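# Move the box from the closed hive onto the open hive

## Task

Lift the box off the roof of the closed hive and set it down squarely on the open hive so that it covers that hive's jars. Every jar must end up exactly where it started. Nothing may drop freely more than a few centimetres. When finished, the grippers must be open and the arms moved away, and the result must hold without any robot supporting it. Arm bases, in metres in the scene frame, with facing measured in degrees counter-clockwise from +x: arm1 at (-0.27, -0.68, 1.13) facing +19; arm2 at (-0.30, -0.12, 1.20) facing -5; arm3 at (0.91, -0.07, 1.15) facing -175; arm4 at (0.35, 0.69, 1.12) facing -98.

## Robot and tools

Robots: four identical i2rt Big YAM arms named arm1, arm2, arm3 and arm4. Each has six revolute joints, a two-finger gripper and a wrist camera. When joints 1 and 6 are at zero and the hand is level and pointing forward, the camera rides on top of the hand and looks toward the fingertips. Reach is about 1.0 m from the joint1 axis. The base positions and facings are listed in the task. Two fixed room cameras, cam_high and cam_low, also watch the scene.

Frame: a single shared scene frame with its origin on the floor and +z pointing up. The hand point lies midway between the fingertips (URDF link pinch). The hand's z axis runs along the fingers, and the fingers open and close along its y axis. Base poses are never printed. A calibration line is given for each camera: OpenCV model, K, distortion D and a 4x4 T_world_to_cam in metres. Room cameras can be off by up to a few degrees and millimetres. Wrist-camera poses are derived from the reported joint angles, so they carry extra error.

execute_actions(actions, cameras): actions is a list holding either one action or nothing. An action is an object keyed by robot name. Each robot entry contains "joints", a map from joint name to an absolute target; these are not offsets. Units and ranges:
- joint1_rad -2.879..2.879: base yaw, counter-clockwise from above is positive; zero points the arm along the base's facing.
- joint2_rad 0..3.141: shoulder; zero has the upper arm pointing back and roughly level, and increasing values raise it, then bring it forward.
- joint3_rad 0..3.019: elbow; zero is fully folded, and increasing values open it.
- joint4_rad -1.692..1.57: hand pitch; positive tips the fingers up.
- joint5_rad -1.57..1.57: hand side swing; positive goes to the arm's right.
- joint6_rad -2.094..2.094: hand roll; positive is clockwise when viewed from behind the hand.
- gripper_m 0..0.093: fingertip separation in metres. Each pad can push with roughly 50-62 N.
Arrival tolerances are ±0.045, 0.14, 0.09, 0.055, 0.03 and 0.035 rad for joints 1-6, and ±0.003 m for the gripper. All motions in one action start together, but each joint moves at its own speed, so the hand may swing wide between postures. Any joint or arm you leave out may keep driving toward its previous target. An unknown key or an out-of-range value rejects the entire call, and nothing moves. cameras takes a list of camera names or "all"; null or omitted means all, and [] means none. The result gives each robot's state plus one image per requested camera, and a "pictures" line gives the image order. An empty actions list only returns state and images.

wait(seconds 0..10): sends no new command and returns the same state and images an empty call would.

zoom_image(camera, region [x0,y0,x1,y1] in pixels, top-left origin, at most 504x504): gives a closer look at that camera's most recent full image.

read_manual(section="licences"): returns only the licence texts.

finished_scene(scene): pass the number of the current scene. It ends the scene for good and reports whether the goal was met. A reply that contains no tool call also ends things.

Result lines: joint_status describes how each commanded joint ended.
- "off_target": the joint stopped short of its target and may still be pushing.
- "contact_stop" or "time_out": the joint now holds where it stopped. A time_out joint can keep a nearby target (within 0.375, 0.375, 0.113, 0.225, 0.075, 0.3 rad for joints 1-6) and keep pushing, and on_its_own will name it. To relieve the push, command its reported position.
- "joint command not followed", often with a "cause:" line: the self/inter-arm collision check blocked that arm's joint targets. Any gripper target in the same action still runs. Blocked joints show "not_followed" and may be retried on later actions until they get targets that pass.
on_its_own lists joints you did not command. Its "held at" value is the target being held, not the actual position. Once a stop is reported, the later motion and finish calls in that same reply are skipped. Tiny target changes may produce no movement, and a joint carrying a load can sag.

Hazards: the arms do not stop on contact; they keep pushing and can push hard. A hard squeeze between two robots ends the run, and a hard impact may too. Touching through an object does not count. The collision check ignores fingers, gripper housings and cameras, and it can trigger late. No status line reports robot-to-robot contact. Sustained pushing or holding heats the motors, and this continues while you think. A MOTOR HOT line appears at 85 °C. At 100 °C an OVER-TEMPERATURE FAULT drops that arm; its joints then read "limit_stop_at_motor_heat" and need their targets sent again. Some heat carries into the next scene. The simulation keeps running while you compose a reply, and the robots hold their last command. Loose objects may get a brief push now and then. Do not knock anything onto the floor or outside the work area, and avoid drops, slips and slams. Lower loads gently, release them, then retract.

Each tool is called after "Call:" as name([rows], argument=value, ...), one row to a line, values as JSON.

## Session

Call:
execute_actions(actions=[])

Call:
zoom_image(camera="cam_high", region=[350, 150, 600, 350])

Call:
zoom_image(camera="cam_low", region=[360, 190, 560, 330])

Scene clock: 0.00 s.
arm1.joint_positions: joint1_rad=-0.112 joint2_rad=+0.594 joint3_rad=+1.303 joint4_rad=-1.147 joint5_rad=+0.212 joint6_rad=-0.348 gripper_m=+0.094
arm1.joint_status: not commanded
arm1.hand: x=-0.0187 y=-0.6650 z=+1.6753 quat_wxyz=(-0.528, +0.180, -0.821, +0.125) (m; scene frame)
arm2.joint_positions: joint1_rad=-0.182 joint2_rad=+0.610 joint3_rad=+1.366 joint4_rad=-1.312 joint5_rad=-0.239 joint6_rad=+0.077 gripper_m=+0.095
arm2.joint_status: not commanded
arm2.hand: x=-0.0664 y=-0.1333 z=+1.7388 quat_wxyz=(-0.489, -0.089, -0.866, -0.050) (m; scene frame)
arm3.joint_positions: joint1_rad=+0.144 joint2_rad=+0.550 joint3_rad=+1.413 joint4_rad=-1.521 joint5_rad=-0.267 joint6_rad=-0.225 gripper_m=+0.095
arm3.joint_status: not commanded
arm3.hand: x=+0.7535 y=-0.1445 z=+1.6771 quat_wxyz=(-0.127, -0.853, -0.253, +0.438) (m; scene frame)
arm4.joint_positions: joint1_rad=+0.443 joint2_rad=+0.595 joint3_rad=+1.331 joint4_rad=-1.360 joint5_rad=+0.181 joint6_rad=+0.417 gripper_m=+0.094
arm4.joint_status: not commanded
arm4.hand: x=+0.3826 y=+0.4618 z=+1.6263 quat_wxyz=(-0.379, -0.689, -0.562, +0.256) (m; scene frame)
pictures: arm1_cam_wrist, arm2_cam_wrist, arm3_cam_wrist, arm4_cam_wrist, cam_high, cam_low
camera_calibration (this result's frames):
arm1_cam_wrist: T_world_to_cam=[[0.159309, -0.903272, 0.398396, -1.26512], [-0.843472, -0.334238, -0.420524, 0.47016], [0.513007, -0.269043, -0.815132, 1.31734], [0, 0, 0, 1]] pos_world=[-0.0776928, -0.631179, 1.77554]
arm2_cam_wrist: T_world_to_cam=[[-0.110064, -0.976637, -0.18457, 0.18427], [-0.913835, 0.172466, -0.367644, 0.608159], [0.390886, 0.128202, -0.911467, 1.75422], [0, 0, 0, 1]] pos_world=[-0.109661, -0.149815, 1.85651]
arm3_cam_wrist: T_world_to_cam=[[-0.55117, 0.834386, 0.00341108, 0.531066], [0.79053, 0.523499, -0.317823, 0.0170989], [-0.266973, -0.172478, -0.948144, 1.89066], [0, 0, 0, 1]] pos_world=[0.783946, -0.125967, 1.79624]
arm4_cam_wrist: T_world_to_cam=[[-0.970678, 0.0718442, -0.229396, 0.709783], [0.141826, 0.941663, -0.305213, 0.0144728], [0.194086, -0.328798, -0.924241, 1.70378], [0, 0, 0, 1]] pos_world=[0.356237, 0.495579, 1.74195]
Images, in order (width x height): arm1_cam_wrist 504x504, arm2_cam_wrist 504x504, arm3_cam_wrist 504x504, arm4_cam_wrist 504x504, cam_high 896x504, cam_low 896x504.

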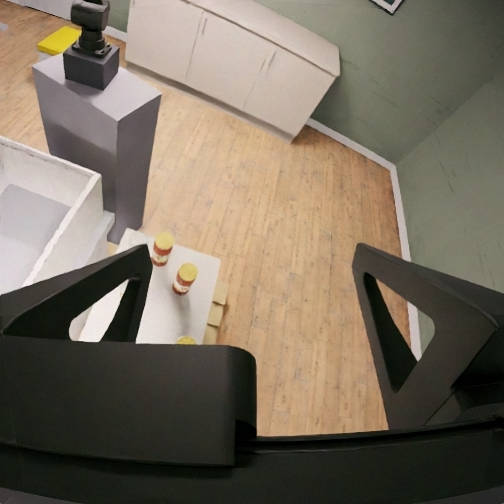

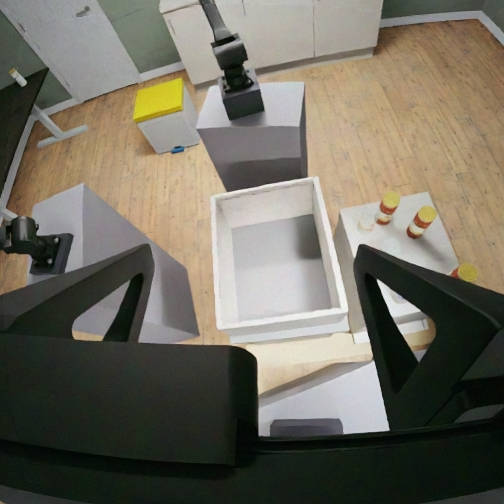

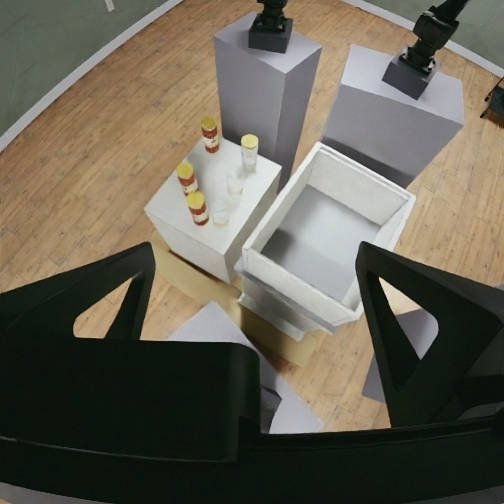

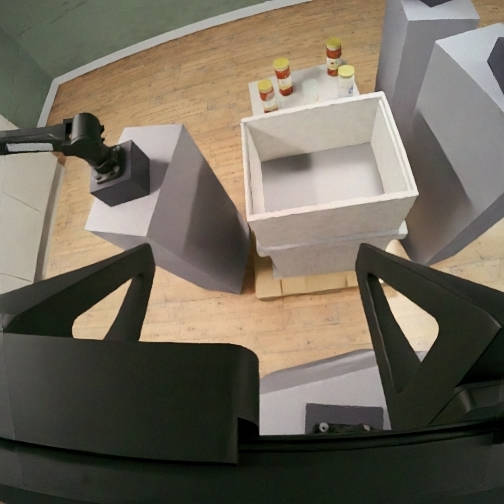

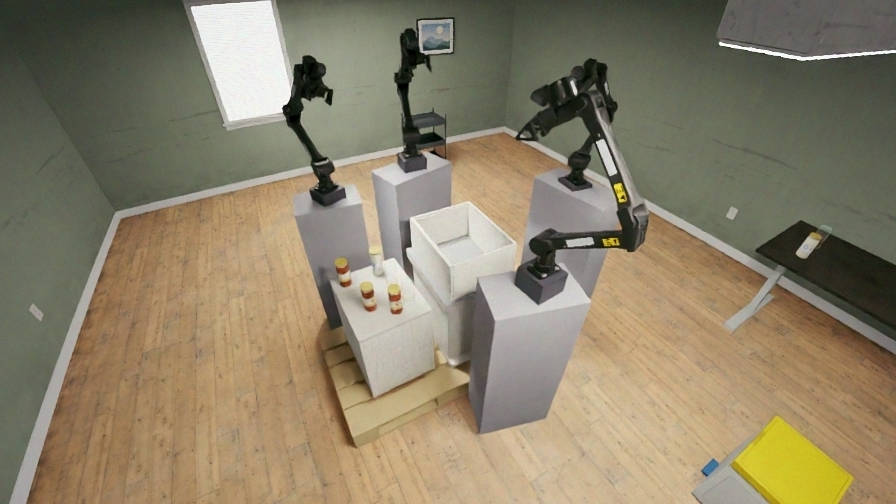

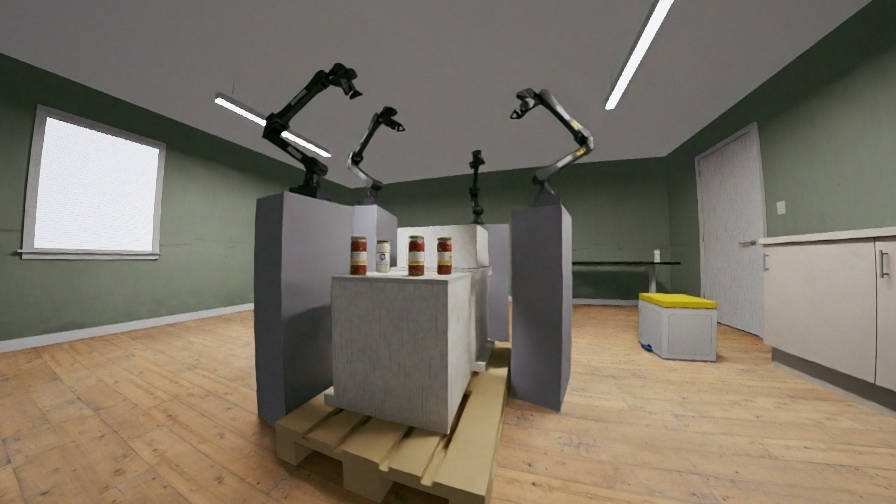

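Region (350, 150, 600, 350) of cam_high's 896x504 image, scaled by 2.016, with more detail than that image has; it fills the top 403 rows of this view, and the rest is white.

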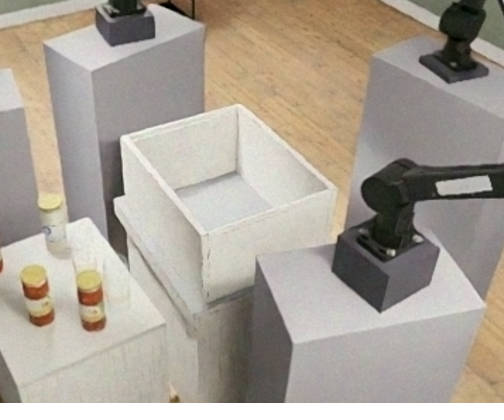

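Region (360, 190, 560, 330) of cam_low's 896x504 image, scaled by 2.520, with more detail than that image has; it fills the top 353 rows of this view, and the rest is white.

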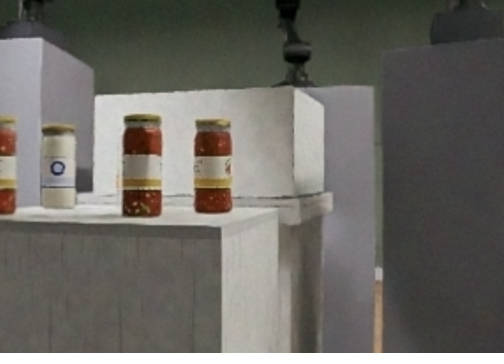

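Call:
execute_actions([
  {"arm2":{"joints":{"joint1_rad":-1.2}},"arm1":{"joints":{"joint1_rad":0.716,"joint2_rad":2.161,"joint3_rad":1.76,"joint4_rad":-1.17,"joint5_rad":0,"joint6_rad":-0.524}},"arm3":{"joints":{"joint1_rad":0.053,"joint2_rad":1.643,"joint3_rad":0.878,"joint4_rad":-0.806,"joint5_rad":0,"joint6_rad":-1.431}}},
], cameras=["arm1_cam_wrist","arm3_cam_wrist","cam_high"])

Scene clock: 6.77 s.
arm1.joint_positions: joint1_rad=+0.728 joint2_rad=+2.151 joint3_rad=+1.737 joint4_rad=-1.162 joint5_rad=+0.000 joint6_rad=-0.516 gripper_m=+0.094
arm1.joint_status: all done
arm1.hand: x=+0.0383 y=-0.1325 z=+1.1406 quat_wxyz=(+0.002, +0.708, -0.706, +0.003) (m; scene frame)
arm2.joint_positions: joint1_rad=-1.189 joint2_rad=+0.610 joint3_rad=+1.366 joint4_rad=-1.312 joint5_rad=-0.239 joint6_rad=+0.077 gripper_m=+0.095
arm2.joint_status: all done
arm2.hand: x=-0.1955 y=-0.3212 z=+1.7422 quat_wxyz=(-0.460, -0.494, -0.712, +0.193) (m; scene frame)
arm3.joint_positions: joint1_rad=+0.059 joint2_rad=+1.636 joint3_rad=+0.858 joint4_rad=-0.815 joint5_rad=-0.002 joint6_rad=-1.414 gripper_m=+0.095
arm3.joint_status: all done
arm3.hand: x=+0.5356 y=-0.1241 z=+1.1363 quat_wxyz=(-0.014, -0.713, -0.701, -0.004) (m; scene frame)
arm4.joint_positions: joint1_rad=+0.443 joint2_rad=+0.595 joint3_rad=+1.331 joint4_rad=-1.360 joint5_rad=+0.181 joint6_rad=+0.417 gripper_m=+0.094
arm4.joint_status: not commanded
arm4.hand: x=+0.3826 y=+0.4618 z=+1.6263 quat_wxyz=(-0.379, -0.689, -0.562, +0.256) (m; scene frame)
pictures: arm1_cam_wrist, arm3_cam_wrist, cam_high
camera_calibration (this result's frames):
arm1_cam_wrist: T_world_to_cam=[[0.999965, 0.00519064, 0.00651357, -0.0450336], [0.000290276, -0.803296, 0.59558, -0.782047], [0.00832377, -0.595557, -0.80327, 0.958053], [0, 0, 0, 1]] pos_world=[0.0372844, -0.0574067, 1.23564]
arm3_cam_wrist: T_world_to_cam=[[-0.999384, 0.0109043, -0.0333684, 0.575412], [-0.010146, 0.820248, 0.571918, -0.538504], [0.0336068, 0.571904, -0.819632, 1.10863], [0, 0, 0, 1]] pos_world=[0.532336, -0.198598, 1.23585]
Images, in order (width x height): arm1_cam_wrist 504x504, arm3_cam_wrist 504x504, cam_high 896x504.

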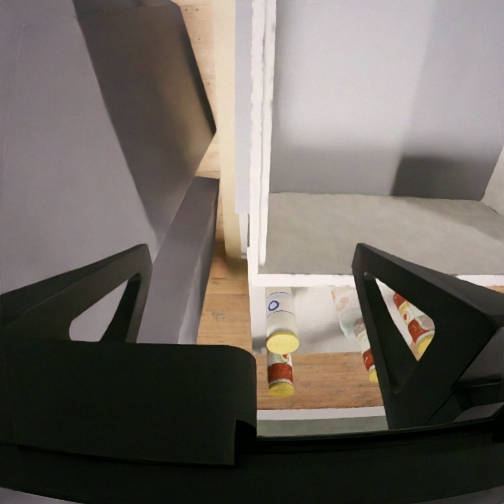

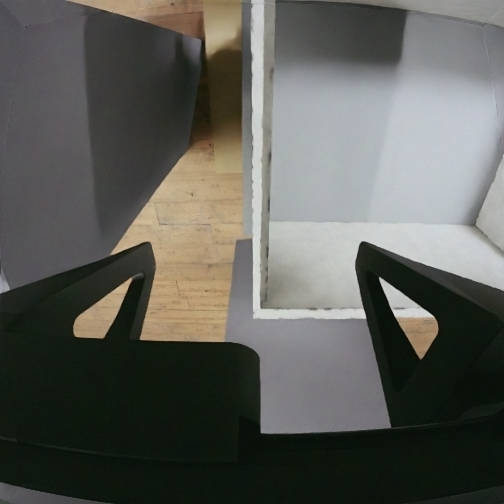

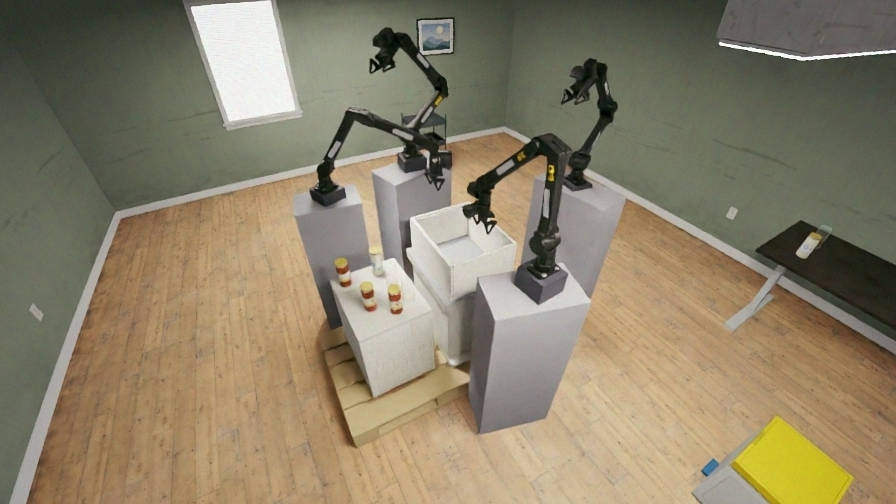

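Good. Run the sequence.

Call:
execute_actions([
  {"arm1":{"joints":{"joint2_rad":2.499,"joint3_rad":1.75,"joint4_rad":-0.81}},"arm3":{"joints":{"joint2_rad":2.222,"joint3_rad":0.91,"joint4_rad":-0.245}}},
], cameras=[])

Call:
execute_actions([
  {"arm1":{"joints":{"gripper_m":0}},"arm3":{"joints":{"gripper_m":0}}},
], cameras=[])

Call:
execute_actions([
  {"arm1":{"joints":{"joint2_rad":2.12,"joint3_rad":1.76,"joint4_rad":-1.17}},"arm3":{"joints":{"joint2_rad":1.643,"joint3_rad":0.878,"joint4_rad":-0.806}}},
], cameras=["cam_low"])

Call:
execute_actions([
  {"arm1":{"joints":{"joint1_rad":0.593,"joint2_rad":1.88,"joint3_rad":1.332,"joint4_rad":-0.997,"joint6_rad":-0.646}},"arm3":{"joints":{"joint1_rad":0.356,"joint2_rad":1.7,"joint3_rad":0.992,"joint4_rad":-0.838,"joint6_rad":-1.128}}},
], cameras=["cam_low"])

Scene clock: 10.27 s.
arm1.joint_positions: joint1_rad=+0.727 joint2_rad=+2.518 joint3_rad=+1.730 joint4_rad=-0.822 joint5_rad=+0.001 joint6_rad=-0.518 gripper_m=+0.094
arm1.joint_status: all done
arm1.hand: x=+0.0369 y=-0.1379 z=+0.9107 quat_wxyz=(+0.018, +0.708, -0.706, +0.007) (m; scene frame)
arm2.joint_positions: joint1_rad=-1.189 joint2_rad=+0.610 joint3_rad=+1.366 joint4_rad=-1.312 joint5_rad=-0.239 joint6_rad=+0.077 gripper_m=+0.095
arm2.joint_status: not commanded
arm2.hand: x=-0.1955 y=-0.3212 z=+1.7422 quat_wxyz=(-0.460, -0.494, -0.712, +0.193) (m; scene frame)
arm3.joint_positions: joint1_rad=+0.059 joint2_rad=+2.225 joint3_rad=+0.897 joint4_rad=-0.254 joint5_rad=-0.002 joint6_rad=-1.415 gripper_m=+0.095
arm3.joint_status: all done
arm3.hand: x=+0.5217 y=-0.1297 z=+0.9194 quat_wxyz=(-0.011, -0.712, -0.702, +0.001) (m; scene frame)
arm4.joint_positions: joint1_rad=+0.443 joint2_rad=+0.595 joint3_rad=+1.331 joint4_rad=-1.360 joint5_rad=+0.181 joint6_rad=+0.417 gripper_m=+0.094
arm4.joint_status: not commanded
arm4.hand: x=+0.3826 y=+0.4618 z=+1.6263 quat_wxyz=(-0.379, -0.689, -0.562, +0.256) (m; scene frame)
pictures: none
No camera images: the call's "cameras" was empty. Leave "cameras" out to get every camera's image.

Scene clock: 11.00 s.
arm1.joint_positions: joint1_rad=+0.718 joint2_rad=+2.518 joint3_rad=+1.732 joint4_rad=-0.810 joint5_rad=+0.006 joint6_rad=-0.518 gripper_m=+0.018
arm1.joint_status: gripper_m off_target (ended at +0.018, target +0.000)
arm1.hand: x=+0.0440 y=-0.1379 z=+0.9109 quat_wxyz=(+0.011, +0.705, -0.709, +0.008) (m; scene frame)
arm2.joint_positions: joint1_rad=-1.189 joint2_rad=+0.610 joint3_rad=+1.366 joint4_rad=-1.312 joint5_rad=-0.239 joint6_rad=+0.077 gripper_m=+0.095
arm2.joint_status: not commanded
arm2.hand: x=-0.1955 y=-0.3212 z=+1.7422 quat_wxyz=(-0.460, -0.494, -0.712, +0.193) (m; scene frame)
arm3.joint_positions: joint1_rad=+0.059 joint2_rad=+2.225 joint3_rad=+0.886 joint4_rad=-0.260 joint5_rad=-0.004 joint6_rad=-1.416 gripper_m=+0.019
arm3.joint_status: gripper_m off_target (ended at +0.019, target +0.000)
arm3.hand: x=+0.5298 y=-0.1291 z=+0.9186 quat_wxyz=(-0.017, -0.712, -0.702, -0.005) (m; scene frame)
arm4.joint_positions: joint1_rad=+0.443 joint2_rad=+0.595 joint3_rad=+1.331 joint4_rad=-1.360 joint5_rad=+0.181 joint6_rad=+0.417 gripper_m=+0.094
arm4.joint_status: not commanded
arm4.hand: x=+0.3826 y=+0.4618 z=+1.6263 quat_wxyz=(-0.379, -0.689, -0.562, +0.256) (m; scene frame)
pictures: none
No camera images: the call's "cameras" was empty. Leave "cameras" out to get every camera's image.

Scene clock: 12.40 s.
arm1.joint_positions: joint1_rad=+0.707 joint2_rad=+2.193 joint3_rad=+1.715 joint4_rad=-1.144 joint5_rad=+0.027 joint6_rad=-0.544 gripper_m=+0.018
arm1.joint_status: all done
arm1.hand: x=+0.0486 y=-0.1500 z=+1.1082 quat_wxyz=(+0.020, +0.710, -0.703, +0.021) (m; scene frame)
arm2.joint_positions: joint1_rad=-1.189 joint2_rad=+0.610 joint3_rad=+1.366 joint4_rad=-1.312 joint5_rad=-0.239 joint6_rad=+0.077 gripper_m=+0.095
arm2.joint_status: not commanded
arm2.hand: x=-0.1955 y=-0.3212 z=+1.7422 quat_wxyz=(-0.460, -0.494, -0.712, +0.193) (m; scene frame)
arm3.joint_positions: joint1_rad=+0.055 joint2_rad=+1.698 joint3_rad=+0.859 joint4_rad=-0.771 joint5_rad=-0.010 joint6_rad=-1.444 gripper_m=+0.019
arm3.joint_status: all done
arm3.hand: x=+0.5336 y=-0.1250 z=+1.1141 quat_wxyz=(-0.023, -0.703, -0.711, -0.007) (m; scene frame)
arm4.joint_positions: joint1_rad=+0.443 joint2_rad=+0.595 joint3_rad=+1.331 joint4_rad=-1.360 joint5_rad=+0.181 joint6_rad=+0.417 gripper_m=+0.094
arm4.joint_status: not commanded
arm4.hand: x=+0.3826 y=+0.4618 z=+1.6263 quat_wxyz=(-0.379, -0.689, -0.562, +0.256) (m; scene frame)
pictures: cam_low
Images, in order (width x height): cam_low 896x504.

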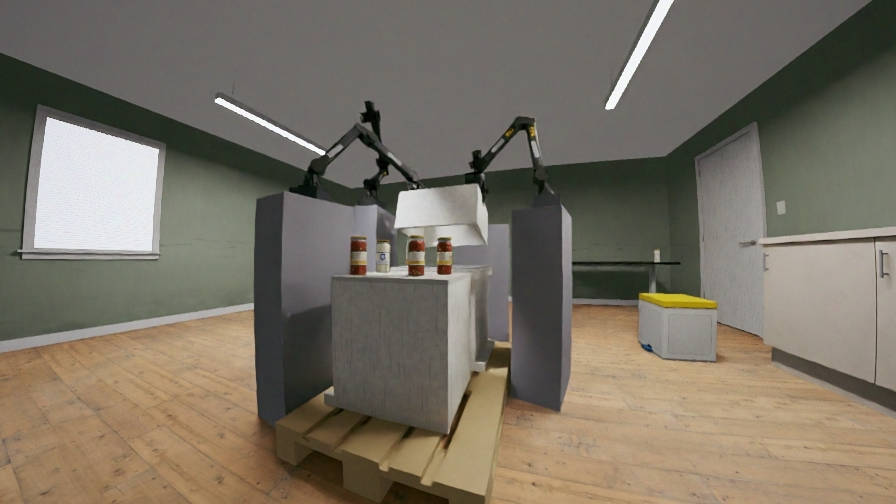

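Scene clock: 14.83 s.
arm1.joint_positions: joint1_rad=+0.574 joint2_rad=+1.976 joint3_rad=+1.312 joint4_rad=-0.970 joint5_rad=+0.036 joint6_rad=-0.688 gripper_m=+0.019
arm1.joint_status: joint6_rad time_out (moved -0.145 of -0.102); the others done
arm1.on_its_own: joint6_rad reads -0.688 and still pushes toward -0.646 since a time_out
arm1.hand: x=+0.0528 y=-0.2814 z=+1.1019 quat_wxyz=(+0.028, +0.714, -0.699, +0.023) (m; scene frame)
arm2.joint_positions: joint1_rad=-1.189 joint2_rad=+0.610 joint3_rad=+1.366 joint4_rad=-1.312 joint5_rad=-0.239 joint6_rad=+0.077 gripper_m=+0.095
arm2.joint_status: not commanded
arm2.hand: x=-0.1955 y=-0.3212 z=+1.7422 quat_wxyz=(-0.460, -0.494, -0.712, +0.193) (m; scene frame)
arm3.joint_positions: joint1_rad=+0.362 joint2_rad=+1.758 joint3_rad=+0.943 joint4_rad=-0.799 joint5_rad=+0.005 joint6_rad=-1.149 gripper_m=+0.019
arm3.joint_status: all done
arm3.hand: x=+0.5415 y=-0.2465 z=+1.1148 quat_wxyz=(-0.012, -0.699, -0.715, -0.016) (m; scene frame)
arm4.joint_positions: joint1_rad=+0.443 joint2_rad=+0.595 joint3_rad=+1.331 joint4_rad=-1.360 joint5_rad=+0.181 joint6_rad=+0.417 gripper_m=+0.094
arm4.joint_status: not commanded
arm4.hand: x=+0.3826 y=+0.4618 z=+1.6263 quat_wxyz=(-0.379, -0.689, -0.562, +0.256) (m; scene frame)
pictures: cam_low
Images, in order (width x height): cam_low 896x504.

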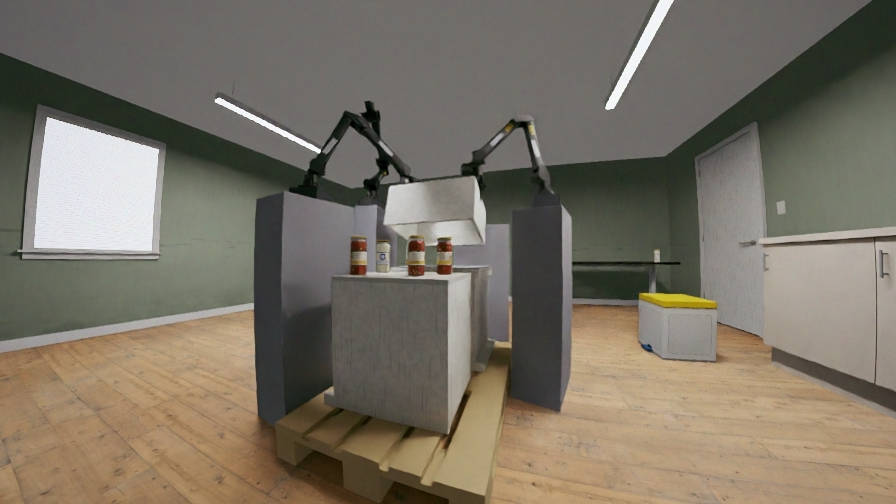

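Call:
execute_actions([
  {"arm1":{"joints":{"joint1_rad":0.716,"joint6_rad":-0.524,"joint2_rad":2.12,"joint3_rad":1.76,"joint4_rad":-1.17}},"arm3":{"joints":{"joint1_rad":0.053,"joint6_rad":-1.431,"joint2_rad":1.643,"joint3_rad":0.878,"joint4_rad":-0.806}}},
], cameras=[])

Call:
execute_actions([
  {"arm1":{"joints":{"joint2_rad":2.36,"joint3_rad":1.75,"joint4_rad":-0.95}},"arm3":{"joints":{"joint2_rad":2.0,"joint3_rad":0.88,"joint4_rad":-0.45}}},
], cameras=[])

Call:
execute_actions([
  {"arm1":{"joints":{"joint2_rad":2.499,"joint3_rad":1.75,"joint4_rad":-0.81}},"arm3":{"joints":{"joint2_rad":2.222,"joint3_rad":0.9,"joint4_rad":-0.245}}},
], cameras=[])

Call:
execute_actions([
  {"arm1":{"joints":{"gripper_m":0.07}},"arm3":{"joints":{"gripper_m":0.07}}},
], cameras=[])

Call:
execute_actions([
  {"arm1":{"joints":{"joint1_rad":0.735,"joint6_rad":-0.497,"joint2_rad":2.563,"joint3_rad":1.895,"joint4_rad":-0.885}},"arm3":{"joints":{"joint1_rad":-0.011,"joint6_rad":-1.495}}},
], cameras=["cam_high","arm4_cam_wrist"])

Call:
execute_actions([
  {"arm1":{"joints":{"gripper_m":0}},"arm3":{"joints":{"gripper_m":0}}},
], cameras=[])

Call:
execute_actions([
  {"arm1":{"joints":{"joint1_rad":0.716,"joint6_rad":-0.524,"joint2_rad":2.12,"joint3_rad":1.76,"joint4_rad":-1.17}},"arm3":{"joints":{"joint1_rad":0.1,"joint6_rad":-1.39,"joint2_rad":1.643,"joint3_rad":0.878,"joint4_rad":-0.806}}},
], cameras=["cam_low"])

Scene clock: 23.80 s.
arm1.joint_positions: joint1_rad=+0.706 joint2_rad=+2.194 joint3_rad=+1.681 joint4_rad=-1.137 joint5_rad=+0.037 joint6_rad=-0.564 gripper_m=+0.019
arm1.joint_status: joint6_rad time_out (moved +0.124 of +0.164); the others done
arm1.on_its_own: joint6_rad reads -0.564 and still pushes toward -0.524 since a time_out
arm1.hand: x=+0.0439 y=-0.1622 z=+1.0967 quat_wxyz=(+0.033, +0.717, -0.696, +0.029) (m; scene frame)
arm2.joint_positions: joint1_rad=-1.189 joint2_rad=+0.610 joint3_rad=+1.366 joint4_rad=-1.312 joint5_rad=-0.239 joint6_rad=+0.077 gripper_m=+0.095
arm2.joint_status: not commanded
arm2.hand: x=-0.1955 y=-0.3212 z=+1.7422 quat_wxyz=(-0.460, -0.494, -0.712, +0.193) (m; scene frame)
arm3.joint_positions: joint1_rad=+0.056 joint2_rad=+1.734 joint3_rad=+0.867 joint4_rad=-0.748 joint5_rad=-0.003 joint6_rad=-1.463 gripper_m=+0.019
arm3.joint_status: joint4_rad time_out (moved +0.051 of -0.007); the others done
arm3.on_its_own: joint4_rad reads -0.748 and still pushes toward -0.806 since a time_out
arm3.hand: x=+0.5293 y=-0.1247 z=+1.1028 quat_wxyz=(-0.021, -0.696, -0.718, -0.011) (m; scene frame)
arm4.joint_positions: joint1_rad=+0.443 joint2_rad=+0.595 joint3_rad=+1.331 joint4_rad=-1.360 joint5_rad=+0.181 joint6_rad=+0.417 gripper_m=+0.094
arm4.joint_status: not commanded
arm4.hand: x=+0.3826 y=+0.4618 z=+1.6263 quat_wxyz=(-0.379, -0.689, -0.562, +0.256) (m; scene frame)
pictures: none
No camera images: the call's "cameras" was empty. Leave "cameras" out to get every camera's image.

not run: a stop came earlier in this reply.

not run: a stop came earlier in this reply.

not run: a stop came earlier in this reply.

not run: a stop came earlier in this reply.

not run: a stop came earlier in this reply.

not run: a stop came earlier in this reply.

Compensate arm1 sag with a larger joint3.

Call:
execute_actions([
  {"arm1":{"joints":{"joint2_rad":2.36,"joint3_rad":1.8,"joint4_rad":-0.95}},"arm3":{"joints":{"joint2_rad":2.0,"joint3_rad":0.88,"joint4_rad":-0.45}}},
], cameras=[])

Call:
execute_actions([
  {"arm1":{"joints":{"joint2_rad":2.499,"joint3_rad":1.77,"joint4_rad":-0.81}},"arm3":{"joints":{"joint2_rad":2.222,"joint3_rad":0.9,"joint4_rad":-0.245}}},
], cameras=[])

Call:
execute_actions([
  {"arm1":{"joints":{"gripper_m":0.07}},"arm3":{"joints":{"gripper_m":0.07}}},
], cameras=[])

Call:
execute_actions([
  {"arm1":{"joints":{"joint1_rad":0.735,"joint6_rad":-0.497,"joint2_rad":2.563,"joint3_rad":1.895,"joint4_rad":-0.885}},"arm3":{"joints":{"joint1_rad":-0.011,"joint6_rad":-1.495}}},
], cameras=["cam_high","arm4_cam_wrist"])

Call:
execute_actions([
  {"arm1":{"joints":{"gripper_m":0}},"arm3":{"joints":{"gripper_m":0}}},
], cameras=[])

Call:
execute_actions([
  {"arm1":{"joints":{"joint1_rad":0.716,"joint6_rad":-0.524,"joint2_rad":2.12,"joint3_rad":1.8,"joint4_rad":-1.17}},"arm3":{"joints":{"joint1_rad":0.09,"joint6_rad":-1.4,"joint2_rad":1.643,"joint3_rad":0.878,"joint4_rad":-0.8}}},
], cameras=["cam_low"])

Scene clock: 28.87 s.
arm1.joint_positions: joint1_rad=+0.705 joint2_rad=+2.437 joint3_rad=+1.728 joint4_rad=-0.925 joint5_rad=+0.023 joint6_rad=-0.544 gripper_m=+0.019
arm1.joint_status: all done
arm1.hand: x=+0.0518 y=-0.1467 z=+0.9605 quat_wxyz=(+0.027, +0.710, -0.704, +0.021) (m; scene frame)
arm2.joint_positions: joint1_rad=-1.189 joint2_rad=+0.610 joint3_rad=+1.366 joint4_rad=-1.312 joint5_rad=-0.239 joint6_rad=+0.077 gripper_m=+0.095
arm2.joint_status: not commanded
arm2.hand: x=-0.1955 y=-0.3212 z=+1.7422 quat_wxyz=(-0.460, -0.494, -0.712, +0.193) (m; scene frame)
arm3.joint_positions: joint1_rad=+0.061 joint2_rad=+2.071 joint3_rad=+0.855 joint4_rad=-0.422 joint5_rad=+0.006 joint6_rad=-1.431 gripper_m=+0.019
arm3.joint_status: all done
arm3.hand: x=+0.5376 y=-0.1264 z=+0.9731 quat_wxyz=(-0.025, -0.705, -0.708, -0.024) (m; scene frame)
arm4.joint_positions: joint1_rad=+0.443 joint2_rad=+0.595 joint3_rad=+1.331 joint4_rad=-1.360 joint5_rad=+0.181 joint6_rad=+0.417 gripper_m=+0.094
arm4.joint_status: not commanded
arm4.hand: x=+0.3826 y=+0.4618 z=+1.6263 quat_wxyz=(-0.379, -0.689, -0.562, +0.256) (m; scene frame)
pictures: none
No camera images: the call's "cameras" was empty. Leave "cameras" out to get every camera's image.

Scene clock: 29.70 s.
arm1.joint_positions: joint1_rad=+0.710 joint2_rad=+2.517 joint3_rad=+1.728 joint4_rad=-0.818 joint5_rad=+0.009 joint6_rad=-0.531 gripper_m=+0.018
arm1.joint_status: all done
arm1.hand: x=+0.0473 y=-0.1438 z=+0.9104 quat_wxyz=(+0.015, +0.707, -0.707, +0.011) (m; scene frame)
arm2.joint_positions: joint1_rad=-1.189 joint2_rad=+0.610 joint3_rad=+1.366 joint4_rad=-1.312 joint5_rad=-0.239 joint6_rad=+0.077 gripper_m=+0.095
arm2.joint_status: not commanded
arm2.hand: x=-0.1955 y=-0.3212 z=+1.7422 quat_wxyz=(-0.460, -0.494, -0.712, +0.193) (m; scene frame)
arm3.joint_positions: joint1_rad=+0.062 joint2_rad=+2.224 joint3_rad=+0.878 joint4_rad=-0.260 joint5_rad=+0.002 joint6_rad=-1.421 gripper_m=+0.019
arm3.joint_status: all done
arm3.hand: x=+0.5342 y=-0.1288 z=+0.9184 quat_wxyz=(-0.016, -0.709, -0.705, -0.009) (m; scene frame)
arm4.joint_positions: joint1_rad=+0.443 joint2_rad=+0.595 joint3_rad=+1.331 joint4_rad=-1.360 joint5_rad=+0.181 joint6_rad=+0.417 gripper_m=+0.094
arm4.joint_status: not commanded
arm4.hand: x=+0.3826 y=+0.4618 z=+1.6263 quat_wxyz=(-0.379, -0.689, -0.562, +0.256) (m; scene frame)
pictures: none
No camera images: the call's "cameras" was empty. Leave "cameras" out to get every camera's image.

Scene clock: 30.37 s.
arm1.joint_positions: joint1_rad=+0.710 joint2_rad=+2.517 joint3_rad=+1.732 joint4_rad=-0.818 joint5_rad=+0.002 joint6_rad=-0.531 gripper_m=+0.070
arm1.joint_status: all done
arm1.hand: x=+0.0474 y=-0.1412 z=+0.9116 quat_wxyz=(+0.014, +0.707, -0.707, +0.007) (m; scene frame)
arm2.joint_positions: joint1_rad=-1.189 joint2_rad=+0.610 joint3_rad=+1.366 joint4_rad=-1.312 joint5_rad=-0.239 joint6_rad=+0.077 gripper_m=+0.095
arm2.joint_status: not commanded
arm2.hand: x=-0.1955 y=-0.3212 z=+1.7422 quat_wxyz=(-0.460, -0.494, -0.712, +0.193) (m; scene frame)
arm3.joint_positions: joint1_rad=+0.062 joint2_rad=+2.224 joint3_rad=+0.885 joint4_rad=-0.254 joint5_rad=+0.002 joint6_rad=-1.421 gripper_m=+0.070
arm3.joint_status: all done
arm3.hand: x=+0.5283 y=-0.1297 z=+0.9190 quat_wxyz=(-0.012, -0.709, -0.705, -0.004) (m; scene frame)
arm4.joint_positions: joint1_rad=+0.443 joint2_rad=+0.595 joint3_rad=+1.331 joint4_rad=-1.360 joint5_rad=+0.181 joint6_rad=+0.417 gripper_m=+0.094
arm4.joint_status: not commanded
arm4.hand: x=+0.3826 y=+0.4618 z=+1.6263 quat_wxyz=(-0.379, -0.689, -0.562, +0.256) (m; scene frame)
pictures: none
No camera images: the call's "cameras" was empty. Leave "cameras" out to get every camera's image.

Scene clock: 31.27 s.
arm1.joint_positions: joint1_rad=+0.725 joint2_rad=+2.534 joint3_rad=+1.866 joint4_rad=-0.872 joint5_rad=+0.002 joint6_rad=-0.505 gripper_m=+0.070
arm1.joint_status: all done
arm1.hand: x=+0.0629 y=-0.0950 z=+0.9393 quat_wxyz=(-0.016, +0.703, -0.711, -0.002) (m; scene frame)
arm2.joint_positions: joint1_rad=-1.189 joint2_rad=+0.610 joint3_rad=+1.366 joint4_rad=-1.312 joint5_rad=-0.239 joint6_rad=+0.077 gripper_m=+0.095
arm2.joint_status: not commanded
arm2.hand: x=-0.1955 y=-0.3212 z=+1.7422 quat_wxyz=(-0.460, -0.494, -0.712, +0.193) (m; scene frame)
arm3.joint_positions: joint1_rad=-0.016 joint2_rad=+2.224 joint3_rad=+0.885 joint4_rad=-0.254 joint5_rad=+0.001 joint6_rad=-1.478 gripper_m=+0.070
arm3.joint_status: all done
arm3.hand: x=+0.5252 y=-0.0995 z=+0.9185 quat_wxyz=(-0.013, -0.716, -0.698, -0.003) (m; scene frame)
arm4.joint_positions: joint1_rad=+0.443 joint2_rad=+0.595 joint3_rad=+1.331 joint4_rad=-1.360 joint5_rad=+0.181 joint6_rad=+0.417 gripper_m=+0.094
arm4.joint_status: not commanded
arm4.hand: x=+0.3826 y=+0.4618 z=+1.6263 quat_wxyz=(-0.379, -0.689, -0.562, +0.256) (m; scene frame)
pictures: arm4_cam_wrist, cam_high
camera_calibration (this result's frames):
arm4_cam_wrist: T_world_to_cam=[[-0.970678, 0.0718442, -0.229396, 0.709783], [0.141826, 0.941663, -0.305213, 0.0144728], [0.194086, -0.328798, -0.924241, 1.70378], [0, 0, 0, 1]] pos_world=[0.356237, 0.495579, 1.74195]
Images, in order (width x height): arm4_cam_wrist 504x504, cam_high 896x504.

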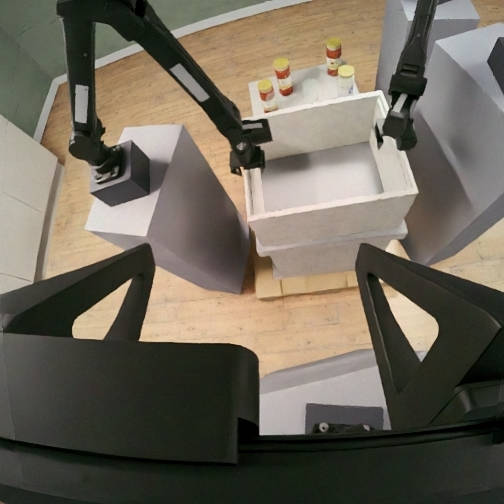

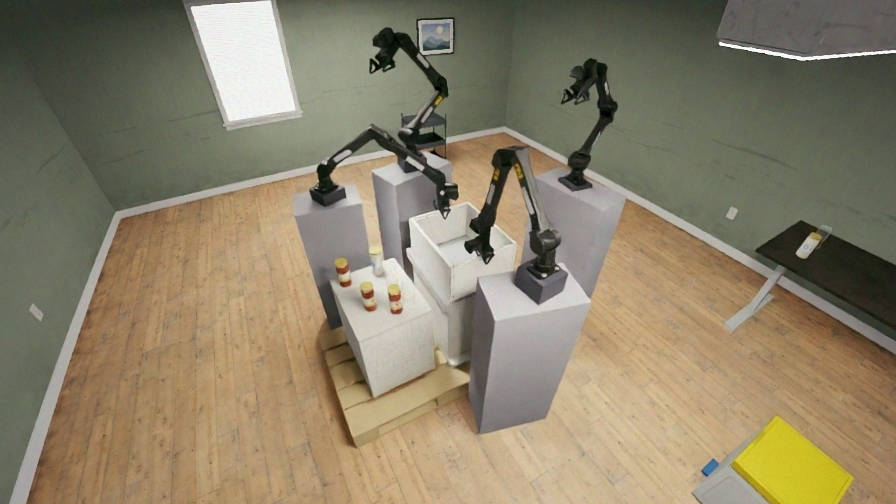

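Scene clock: 31.93 s.
arm1.joint_positions: joint1_rad=+0.744 joint2_rad=+2.535 joint3_rad=+1.866 joint4_rad=-0.894 joint5_rad=-0.002 joint6_rad=-0.501 gripper_m=+0.018
arm1.joint_status: gripper_m off_target (ended at +0.018, target +0.000)
arm1.hand: x=+0.0481 y=-0.0933 z=+0.9382 quat_wxyz=(-0.005, +0.708, -0.706, +0.000) (m; scene frame)
arm2.joint_positions: joint1_rad=-1.189 joint2_rad=+0.610 joint3_rad=+1.366 joint4_rad=-1.312 joint5_rad=-0.239 joint6_rad=+0.077 gripper_m=+0.095
arm2.joint_status: not commanded
arm2.hand: x=-0.1955 y=-0.3212 z=+1.7422 quat_wxyz=(-0.460, -0.494, -0.712, +0.193) (m; scene frame)
arm3.joint_positions: joint1_rad=-0.015 joint2_rad=+2.225 joint3_rad=+0.875 joint4_rad=-0.259 joint5_rad=+0.000 joint6_rad=-1.493 gripper_m=+0.019
arm3.joint_status: gripper_m off_target (ended at +0.019, target +0.000)
arm3.hand: x=+0.5329 y=-0.0994 z=+0.9175 quat_wxyz=(-0.019, -0.711, -0.703, -0.009) (m; scene frame)
arm4.joint_positions: joint1_rad=+0.443 joint2_rad=+0.595 joint3_rad=+1.331 joint4_rad=-1.360 joint5_rad=+0.181 joint6_rad=+0.417 gripper_m=+0.094
arm4.joint_status: not commanded
arm4.hand: x=+0.3826 y=+0.4618 z=+1.6263 quat_wxyz=(-0.379, -0.689, -0.562, +0.256) (m; scene frame)
pictures: none
No camera images: the call's "cameras" was empty. Leave "cameras" out to get every camera's image.

Scene clock: 33.83 s.
arm1.joint_positions: joint1_rad=+0.709 joint2_rad=+2.192 joint3_rad=+1.753 joint4_rad=-1.149 joint5_rad=+0.020 joint6_rad=-0.542 gripper_m=+0.018
arm1.joint_status: all done
arm1.hand: x=+0.0541 y=-0.1363 z=+1.1215 quat_wxyz=(+0.005, +0.710, -0.704, +0.014) (m; scene frame)
arm2.joint_positions: joint1_rad=-1.189 joint2_rad=+0.610 joint3_rad=+1.366 joint4_rad=-1.312 joint5_rad=-0.239 joint6_rad=+0.077 gripper_m=+0.095
arm2.joint_status: not commanded
arm2.hand: x=-0.1955 y=-0.3212 z=+1.7422 quat_wxyz=(-0.460, -0.494, -0.712, +0.193) (m; scene frame)
arm3.joint_positions: joint1_rad=+0.088 joint2_rad=+1.702 joint3_rad=+0.850 joint4_rad=-0.767 joint5_rad=-0.003 joint6_rad=-1.403 gripper_m=+0.019
arm3.joint_status: all done
arm3.hand: x=+0.5399 y=-0.1353 z=+1.1106 quat_wxyz=(-0.022, -0.706, -0.708, -0.014) (m; scene frame)
arm4.joint_positions: joint1_rad=+0.443 joint2_rad=+0.595 joint3_rad=+1.331 joint4_rad=-1.360 joint5_rad=+0.181 joint6_rad=+0.417 gripper_m=+0.094
arm4.joint_status: not commanded
arm4.hand: x=+0.3826 y=+0.4618 z=+1.6263 quat_wxyz=(-0.379, -0.689, -0.562, +0.256) (m; scene frame)
pictures: cam_low
Images, in order (width x height): cam_low 896x504.

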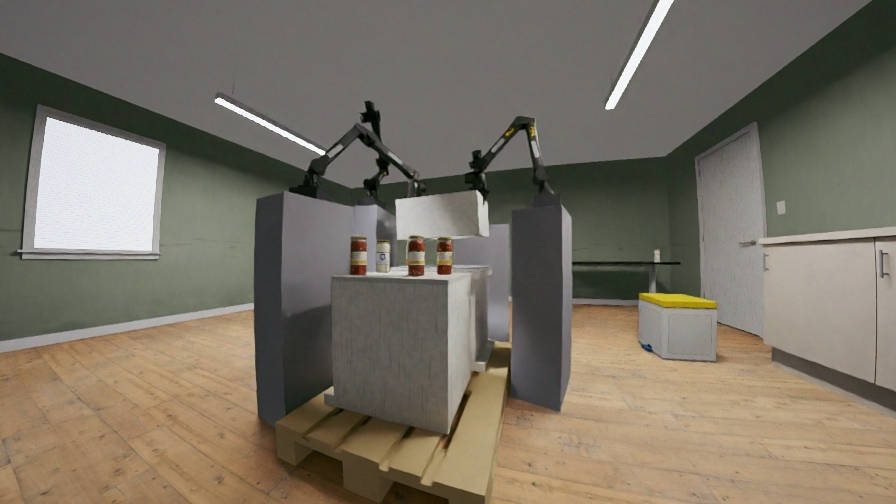

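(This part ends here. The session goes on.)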